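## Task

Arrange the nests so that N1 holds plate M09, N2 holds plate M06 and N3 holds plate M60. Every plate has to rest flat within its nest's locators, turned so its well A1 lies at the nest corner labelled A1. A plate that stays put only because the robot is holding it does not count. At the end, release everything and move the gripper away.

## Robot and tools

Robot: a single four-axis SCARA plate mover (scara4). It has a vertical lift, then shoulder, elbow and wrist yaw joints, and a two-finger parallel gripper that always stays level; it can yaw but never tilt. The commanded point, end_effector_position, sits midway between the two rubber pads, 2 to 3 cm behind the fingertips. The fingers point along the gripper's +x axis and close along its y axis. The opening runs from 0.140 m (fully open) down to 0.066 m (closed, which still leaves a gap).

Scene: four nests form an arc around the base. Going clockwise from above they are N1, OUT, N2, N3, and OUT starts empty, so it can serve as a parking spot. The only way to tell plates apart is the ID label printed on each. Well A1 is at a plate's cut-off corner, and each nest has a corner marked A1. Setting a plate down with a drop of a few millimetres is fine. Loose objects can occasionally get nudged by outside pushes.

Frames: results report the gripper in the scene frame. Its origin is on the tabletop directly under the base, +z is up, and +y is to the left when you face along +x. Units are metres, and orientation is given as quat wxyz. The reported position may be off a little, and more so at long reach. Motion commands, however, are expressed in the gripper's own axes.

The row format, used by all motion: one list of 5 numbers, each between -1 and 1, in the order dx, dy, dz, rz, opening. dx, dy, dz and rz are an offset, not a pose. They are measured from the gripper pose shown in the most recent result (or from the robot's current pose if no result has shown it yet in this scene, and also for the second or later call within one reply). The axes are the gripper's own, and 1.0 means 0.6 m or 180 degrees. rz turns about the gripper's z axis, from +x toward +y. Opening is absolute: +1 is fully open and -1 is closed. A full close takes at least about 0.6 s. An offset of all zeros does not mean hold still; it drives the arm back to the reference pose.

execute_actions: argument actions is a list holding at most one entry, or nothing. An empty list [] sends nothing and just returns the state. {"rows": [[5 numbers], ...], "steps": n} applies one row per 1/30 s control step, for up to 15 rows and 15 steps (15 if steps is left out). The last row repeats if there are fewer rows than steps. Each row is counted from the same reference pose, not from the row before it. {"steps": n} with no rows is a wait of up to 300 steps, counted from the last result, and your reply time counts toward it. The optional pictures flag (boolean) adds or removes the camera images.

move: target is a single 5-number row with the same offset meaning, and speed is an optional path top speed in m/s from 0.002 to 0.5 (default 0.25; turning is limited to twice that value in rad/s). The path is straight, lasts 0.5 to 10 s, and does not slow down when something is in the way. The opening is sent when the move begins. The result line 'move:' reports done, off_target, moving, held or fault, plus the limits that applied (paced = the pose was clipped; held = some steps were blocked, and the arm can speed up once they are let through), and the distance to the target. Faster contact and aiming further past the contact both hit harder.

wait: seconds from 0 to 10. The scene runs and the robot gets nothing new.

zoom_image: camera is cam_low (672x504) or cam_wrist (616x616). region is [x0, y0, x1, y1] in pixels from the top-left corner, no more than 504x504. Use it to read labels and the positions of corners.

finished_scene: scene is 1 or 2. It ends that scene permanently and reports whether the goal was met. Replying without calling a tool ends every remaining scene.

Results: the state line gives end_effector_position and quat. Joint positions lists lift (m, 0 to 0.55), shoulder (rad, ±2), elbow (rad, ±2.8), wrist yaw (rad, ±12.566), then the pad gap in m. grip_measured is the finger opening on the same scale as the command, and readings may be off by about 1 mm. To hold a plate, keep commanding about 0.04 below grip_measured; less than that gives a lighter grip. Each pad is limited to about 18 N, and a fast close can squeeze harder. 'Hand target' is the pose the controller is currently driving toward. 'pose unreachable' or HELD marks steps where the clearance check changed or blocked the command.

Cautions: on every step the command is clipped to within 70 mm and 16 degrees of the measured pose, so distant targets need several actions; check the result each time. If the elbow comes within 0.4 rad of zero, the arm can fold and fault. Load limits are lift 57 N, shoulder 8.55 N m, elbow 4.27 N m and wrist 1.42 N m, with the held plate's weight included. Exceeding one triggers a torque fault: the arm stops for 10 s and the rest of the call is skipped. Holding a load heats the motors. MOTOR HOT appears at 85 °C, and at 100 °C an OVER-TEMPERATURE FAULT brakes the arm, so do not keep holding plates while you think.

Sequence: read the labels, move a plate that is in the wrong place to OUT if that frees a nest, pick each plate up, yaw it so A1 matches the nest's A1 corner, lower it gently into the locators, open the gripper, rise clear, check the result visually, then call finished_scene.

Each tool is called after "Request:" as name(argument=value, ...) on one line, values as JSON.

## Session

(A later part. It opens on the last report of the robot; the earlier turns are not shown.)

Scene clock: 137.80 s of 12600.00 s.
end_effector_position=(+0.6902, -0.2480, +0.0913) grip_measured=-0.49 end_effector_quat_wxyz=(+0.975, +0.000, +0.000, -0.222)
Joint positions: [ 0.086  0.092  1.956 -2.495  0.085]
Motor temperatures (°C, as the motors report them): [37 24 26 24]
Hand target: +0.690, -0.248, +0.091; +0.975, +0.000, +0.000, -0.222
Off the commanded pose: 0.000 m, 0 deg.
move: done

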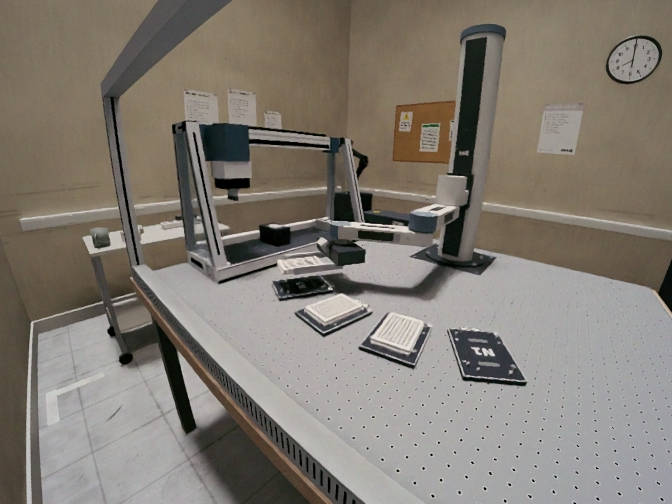

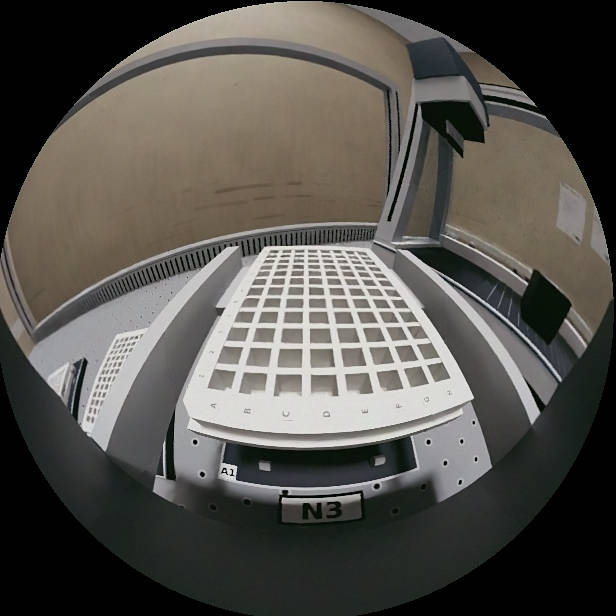

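Request:
move(target=[-0.454, 0.77, 0, 0.3086, -0.55], speed=0.25)

Request:
move(target=[0, 0, -0.08, 0, -0.55], speed=0.06)

Scene clock: 147.63 s of 12600.00 s.
end_effector_position=(+0.6445, +0.2866, +0.0913) grip_measured=-0.49 end_effector_quat_wxyz=(+0.966, +0.000, +0.000, +0.259)
Joint positions: [ 0.086  1.161  1.812 -2.45   0.085]
Motor temperatures (°C, as the motors report them): [37 24 26 24]
Hand target: +0.645, +0.286, +0.091; +0.966, +0.000, +0.000, +0.258
Off the commanded pose: 0.000 m, 0 deg.
After step 90, 4.33 s passed at rest.
move: done

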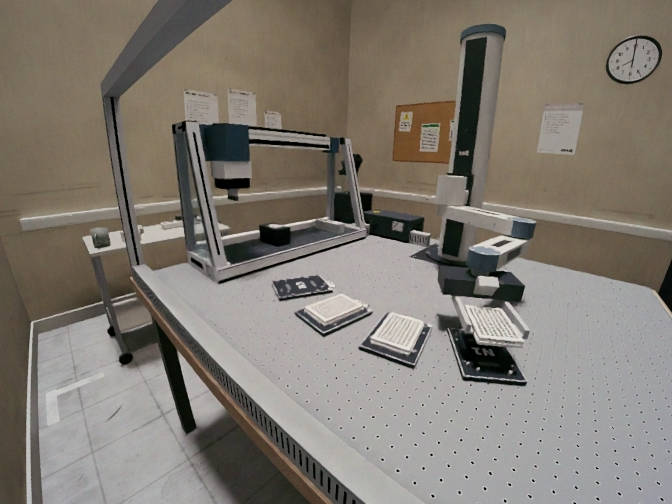

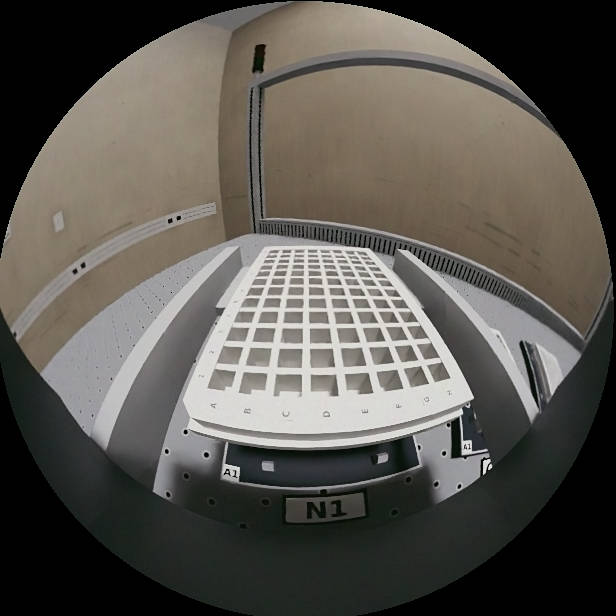

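Scene clock: 148.70 s of 12600.00 s.
end_effector_position=(+0.6445, +0.2866, +0.0432) grip_measured=-0.49 end_effector_quat_wxyz=(+0.966, +0.000, +0.000, +0.259)
Joint positions: [ 0.038  1.161  1.812 -2.45   0.085]
Motor temperatures (°C, as the motors report them): [37 24 26 24]
Hand target: +0.644, +0.287, +0.043; +0.966, +0.000, +0.000, +0.259
Off the commanded pose: 0.000 m, 0 deg.
move: done

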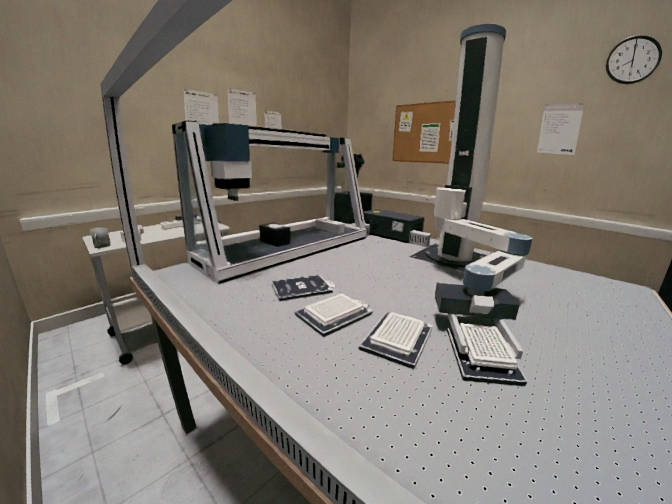

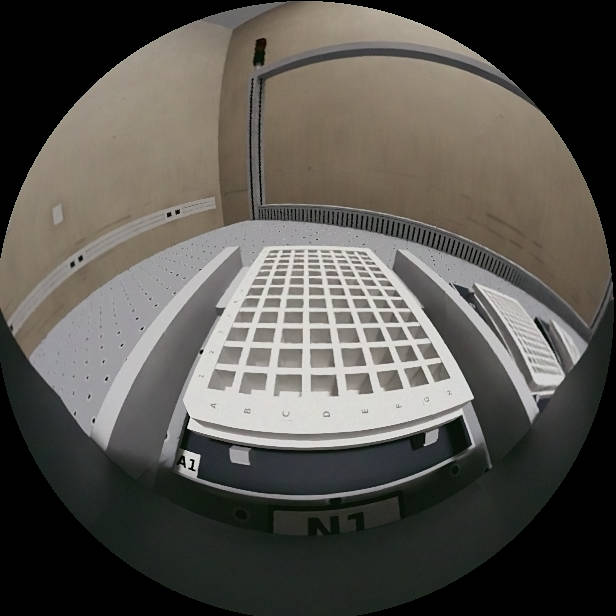

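Request:
move(target=[0, 0, -0.018, 0, -0.55], speed=0.03)

Request:
move(target=[0, 0, 0, 0, 0.3], speed=0.03)

Request:
move(target=[0, 0, 0.1, 0, 0.3], speed=0.1)

Scene clock: 155.30 s of 12600.00 s.
end_effector_position=(+0.6448, +0.2860, +0.0334) grip_measured=-0.49 end_effector_quat_wxyz=(+0.966, +0.000, +0.000, +0.258)
Joint positions: [ 0.028  1.16   1.812 -2.45   0.085]
Motor temperatures (°C, as the motors report them): [37 24 26 24]
Hand target: +0.644, +0.287, +0.032; +0.966, +0.000, +0.000, +0.259
Off the commanded pose: 0.001 m, 0 deg.
After step 90, 2.90 s passed at rest.
move: done

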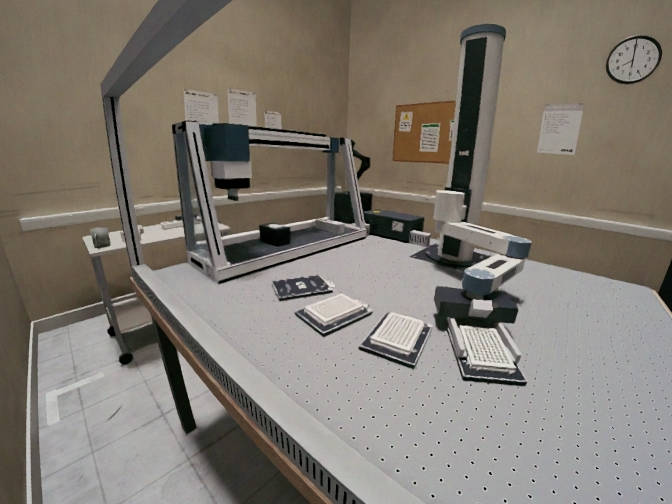

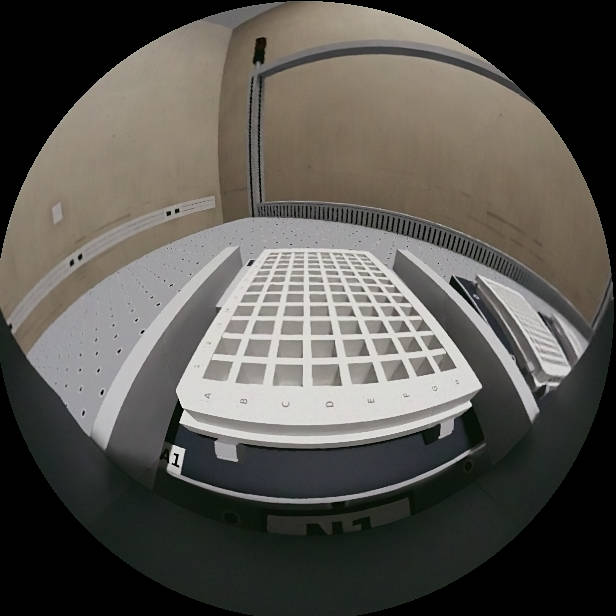

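Scene clock: 155.80 s of 12600.00 s.
end_effector_position=(+0.6448, +0.2859, +0.0335) grip_measured=+0.30 end_effector_quat_wxyz=(+0.966, +0.000, +0.000, +0.258)
Joint positions: [ 0.028  1.16   1.812 -2.45   0.114]
Motor temperatures (°C, as the motors report them): [37 24 26 24]
Hand target: +0.645, +0.286, +0.033; +0.966, +0.000, +0.000, +0.258
Off the commanded pose: 0.000 m, 0 deg.
move: done

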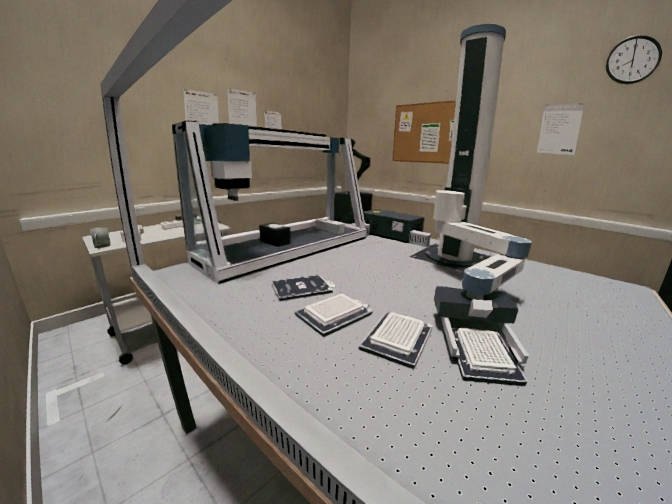

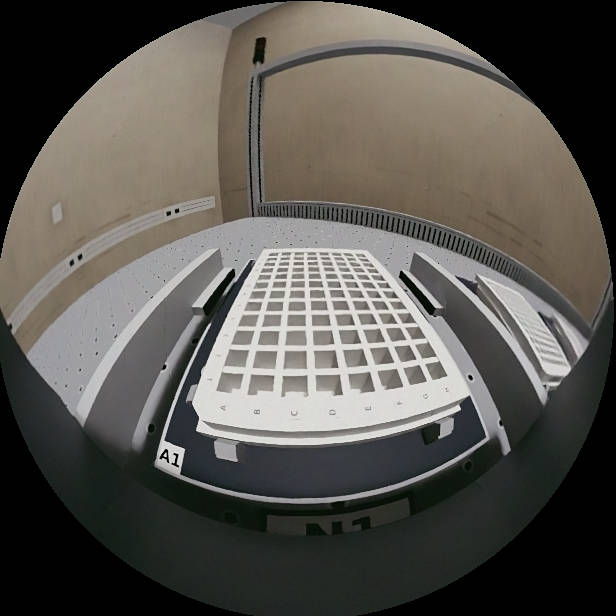

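Scene clock: 156.70 s of 12600.00 s.
end_effector_position=(+0.6448, +0.2859, +0.0935) grip_measured=+0.30 end_effector_quat_wxyz=(+0.966, +0.000, +0.000, +0.258)
Joint positions: [ 0.089  1.16   1.812 -2.45   0.114]
Motor temperatures (°C, as the motors report them): [37 24 26 24]
Hand target: +0.645, +0.286, +0.093; +0.966, +0.000, +0.000, +0.258
Off the commanded pose: 0.000 m, 0 deg.
move: done

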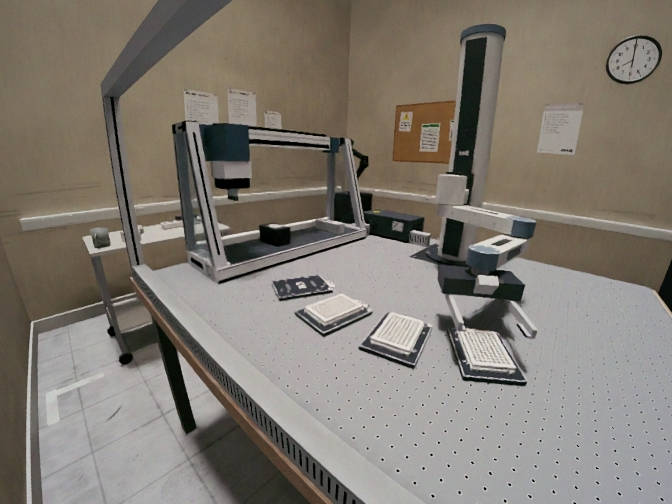

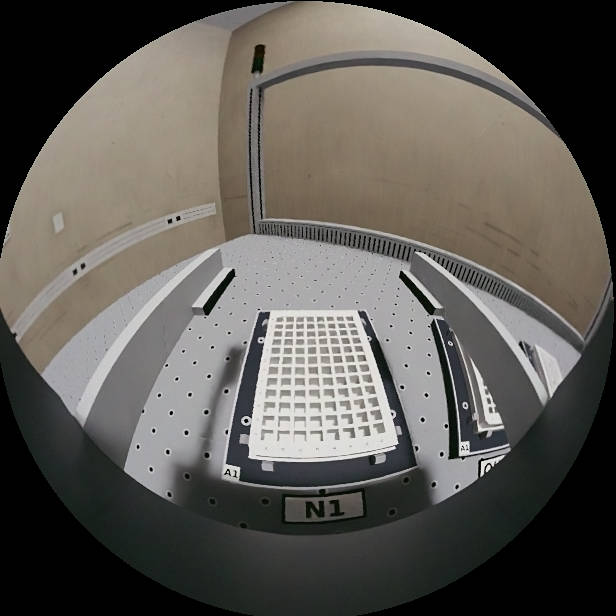

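Request:
move(target=[-0.046, -0.308, -0.05, -0.105, 0.3], speed=0.25)

Request:
move(target=[0, 0, -0.054, 0, 0.3], speed=0.06)

Request:
move(target=[0, 0, 0, 0, -0.55], speed=0.05)

Request:
move(target=[0, 0, 0.1, 0, -0.55], speed=0.1)

Scene clock: 166.60 s of 12600.00 s.
end_effector_position=(+0.7129, +0.1117, +0.0635) grip_measured=+0.30 end_effector_quat_wxyz=(+0.995, +0.000, +0.000, +0.095)
Joint positions: [ 0.058  0.815  1.808 -2.433  0.114]
Motor temperatures (°C, as the motors report them): [37 24 26 24]
Hand target: +0.713, +0.112, +0.064; +0.995, +0.000, +0.000, +0.096
Off the commanded pose: 0.000 m, 0 deg.
After step 90, 5.77 s passed at rest.
move: done

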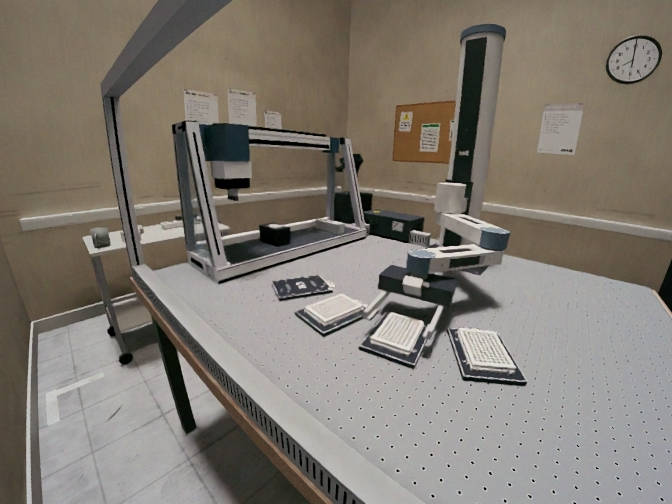

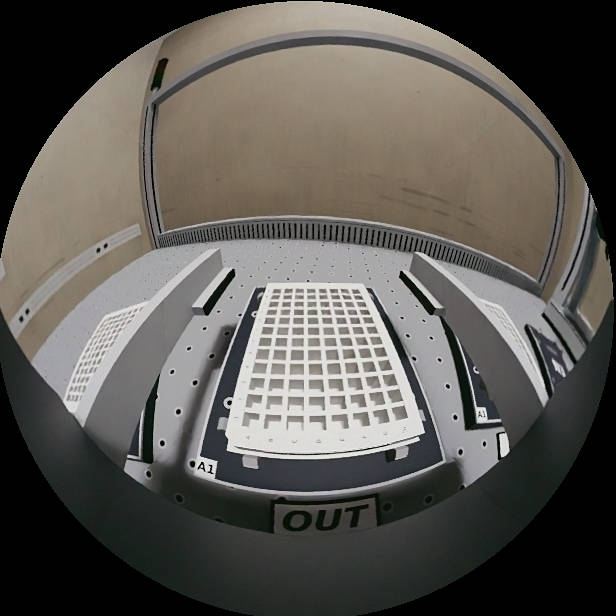

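Scene clock: 167.40 s of 12600.00 s.
end_effector_position=(+0.7129, +0.1117, +0.0310) grip_measured=+0.30 end_effector_quat_wxyz=(+0.995, +0.000, +0.000, +0.095)
Joint positions: [ 0.026  0.815  1.808 -2.433  0.114]
Motor temperatures (°C, as the motors report them): [37 24 26 24]
Hand target: +0.713, +0.112, +0.031; +0.995, +0.000, +0.000, +0.095
Off the commanded pose: 0.000 m, 0 deg.
move: done

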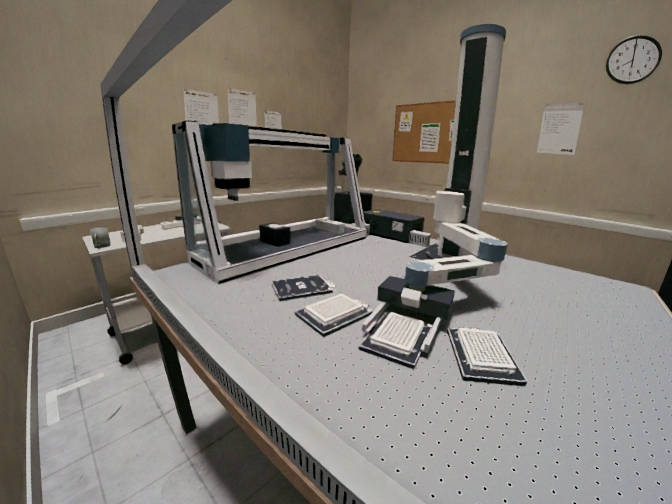

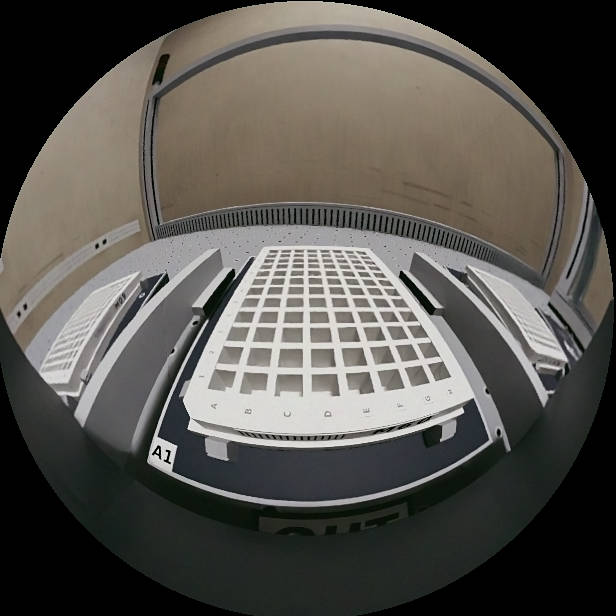

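Scene clock: 167.90 s of 12600.00 s.
end_effector_position=(+0.7129, +0.1117, +0.0310) grip_measured=-0.49 end_effector_quat_wxyz=(+0.995, +0.000, +0.000, +0.095)
Joint positions: [ 0.026  0.815  1.808 -2.433  0.085]
Motor temperatures (°C, as the motors report them): [37 24 26 24]
Hand target: +0.713, +0.112, +0.031; +0.995, +0.000, +0.000, +0.095
Off the commanded pose: 0.000 m, 0 deg.
move: done

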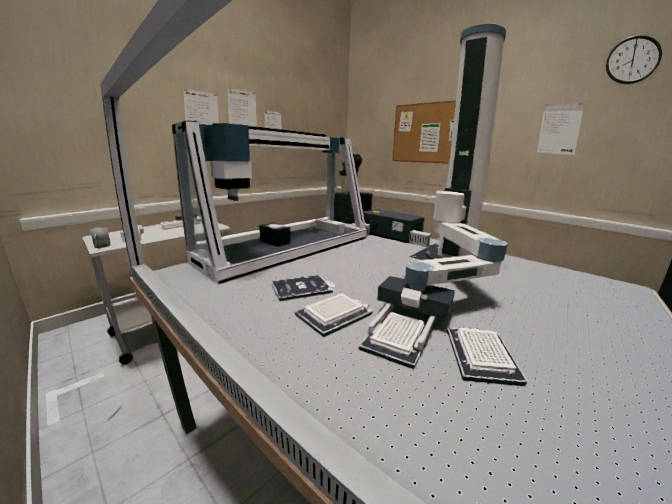

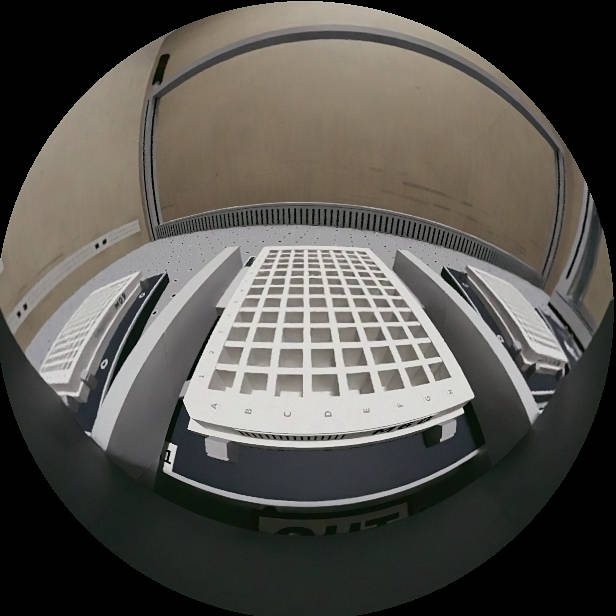

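Scene clock: 168.80 s of 12600.00 s.
end_effector_position=(+0.7129, +0.1117, +0.0911) grip_measured=-0.49 end_effector_quat_wxyz=(+0.995, +0.000, +0.000, +0.096)
Joint positions: [ 0.086  0.815  1.808 -2.433  0.085]
Motor temperatures (°C, as the motors report them): [37 24 26 24]
Hand target: +0.713, +0.112, +0.091; +0.995, +0.000, +0.000, +0.095
Off the commanded pose: 0.000 m, 0 deg.
move: done

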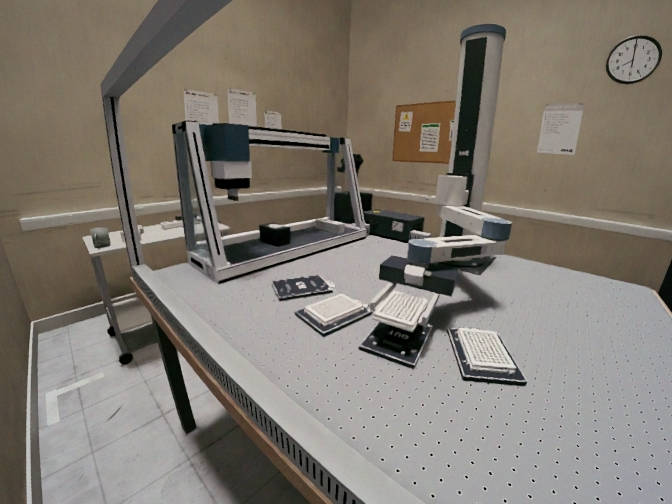

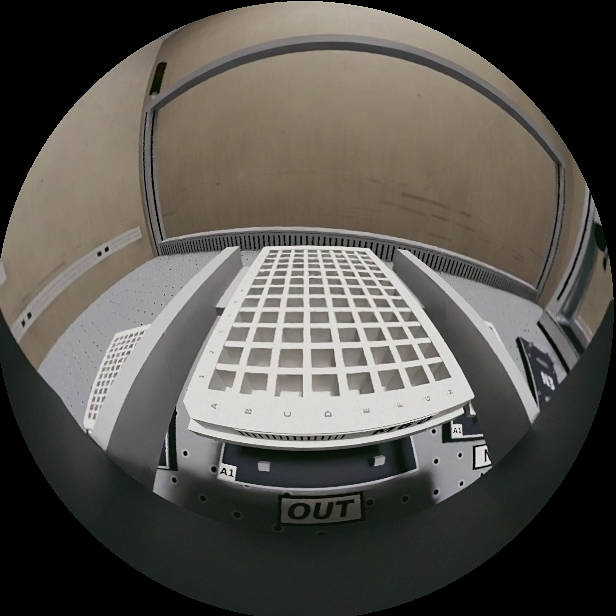

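Request:
move(target=[-0.151, -0.5814, -0.08, -0.2033, -0.55], speed=0.2)

Scene clock: 178.27 s of 12600.00 s.
end_effector_position=(+0.6901, -0.2481, +0.0430) grip_measured=-0.49 end_effector_quat_wxyz=(+0.975, +0.000, +0.000, -0.222)
Joint positions: [ 0.038  0.092  1.955 -2.495  0.085]
Motor temperatures (°C, as the motors report them): [37 24 26 24]
Hand target: +0.690, -0.248, +0.043; +0.975, +0.000, +0.000, -0.222
Off the commanded pose: 0.000 m, 0 deg.
After step 90, 4.30 s passed at rest.
move: done

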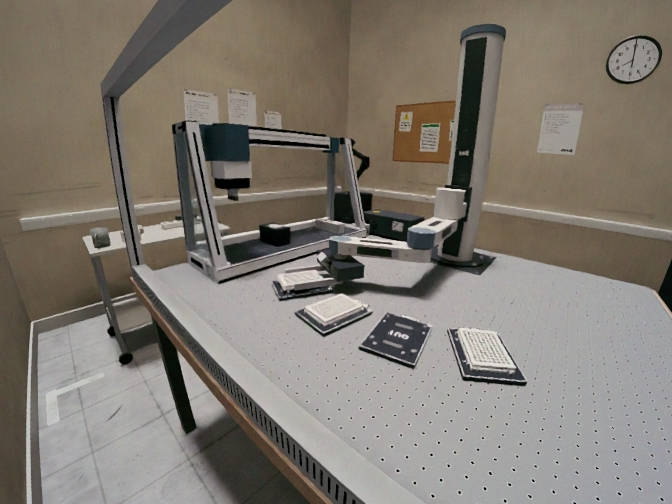

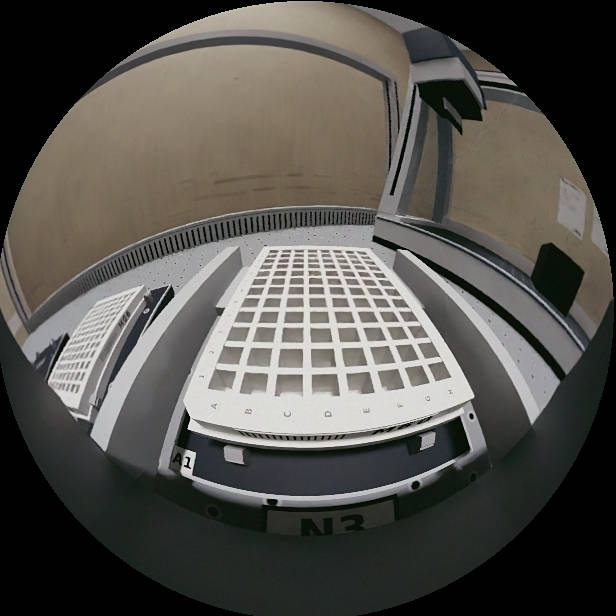

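Request:
move(target=[0, 0, -0.018, 0, -0.55], speed=0.03)

Request:
move(target=[0, 0, 0, 0, 0.3], speed=0.03)

Request:
move(target=[0, 0, 0.1, 0, 0.3], speed=0.1)

Scene clock: 189.63 s of 12600.00 s.
end_effector_position=(+0.6903, -0.2482, +0.0323) grip_measured=-0.49 end_effector_quat_wxyz=(+0.975, +0.000, +0.000, -0.222)
Joint positions: [ 0.027  0.092  1.956 -2.496  0.085]
Motor temperatures (°C, as the motors report them): [37 24 26 24]
Hand target: +0.690, -0.248, +0.032; +0.975, +0.000, +0.000, -0.222
Off the commanded pose: 0.000 m, 0 deg.
After step 90, 7.67 s passed at rest.
move: done

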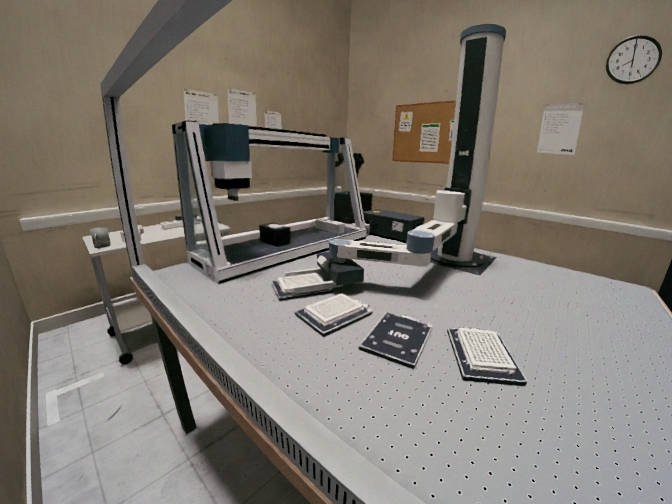

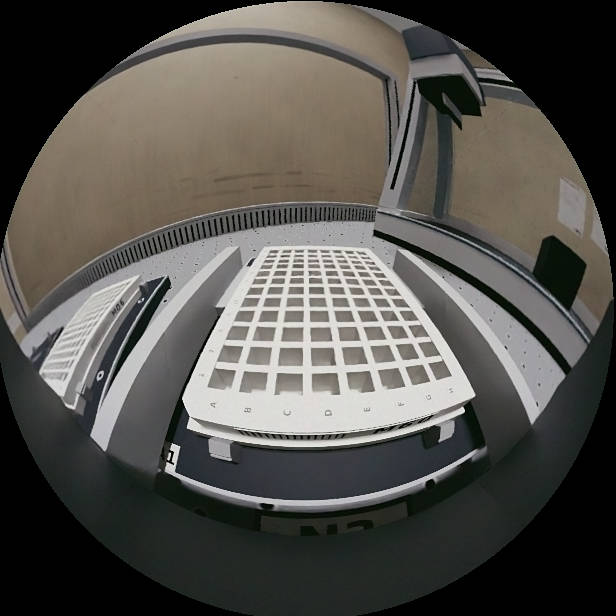

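Scene clock: 190.13 s of 12600.00 s.
end_effector_position=(+0.6903, -0.2482, +0.0323) grip_measured=+0.30 end_effector_quat_wxyz=(+0.975, +0.000, +0.000, -0.222)
Joint positions: [ 0.027  0.092  1.957 -2.496  0.114]
Motor temperatures (°C, as the motors report them): [37 24 26 24]
Hand target: +0.690, -0.248, +0.032; +0.975, +0.000, +0.000, -0.222
Off the commanded pose: 0.000 m, 0 deg.
move: done

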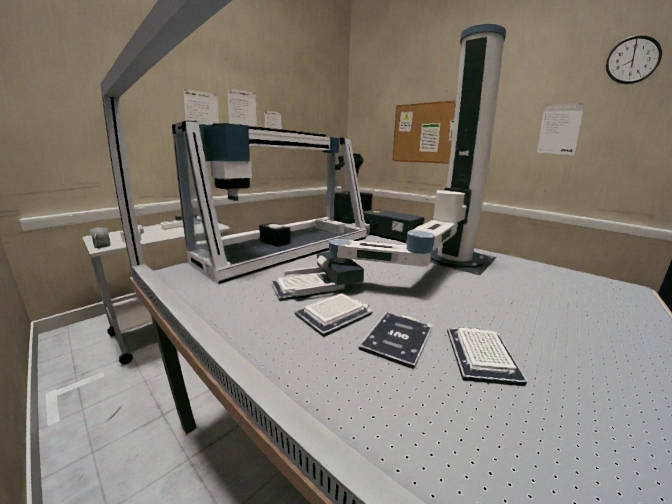

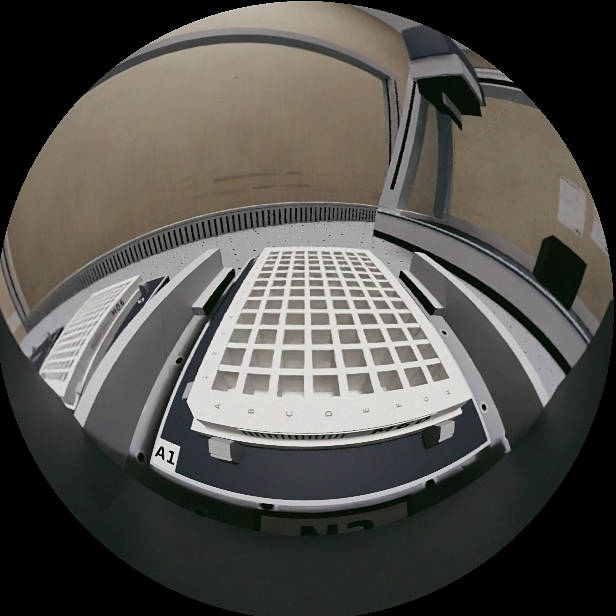

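Scene clock: 191.03 s of 12600.00 s.
end_effector_position=(+0.6903, -0.2481, +0.0923) grip_measured=+0.30 end_effector_quat_wxyz=(+0.975, +0.000, +0.000, -0.222)
Joint positions: [ 0.087  0.092  1.957 -2.496  0.114]
Motor temperatures (°C, as the motors report them): [37 24 26 24]
Hand target: +0.690, -0.248, +0.092; +0.975, +0.000, +0.000, -0.222
Off the commanded pose: 0.000 m, 0 deg.
move: done

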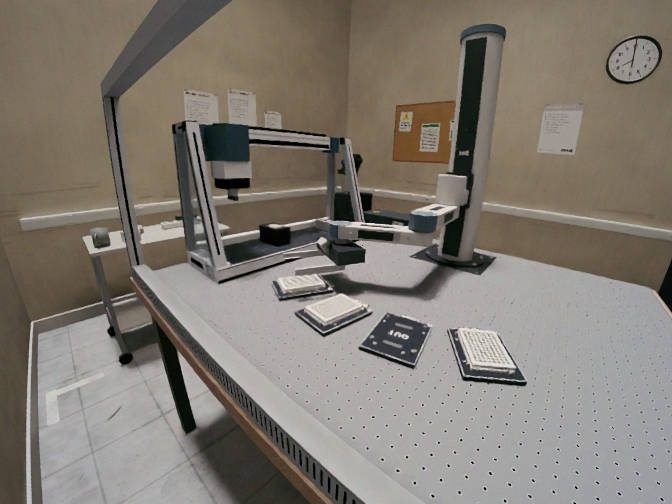

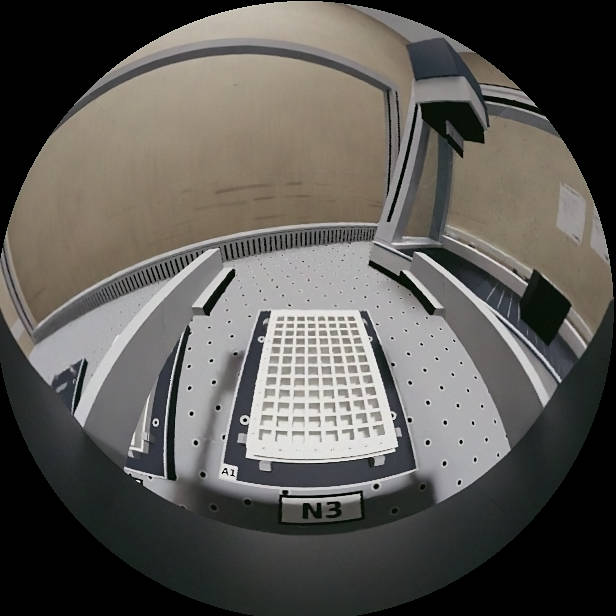

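Request:
finished_scene(scene=2)

The scene is finished: the task was done.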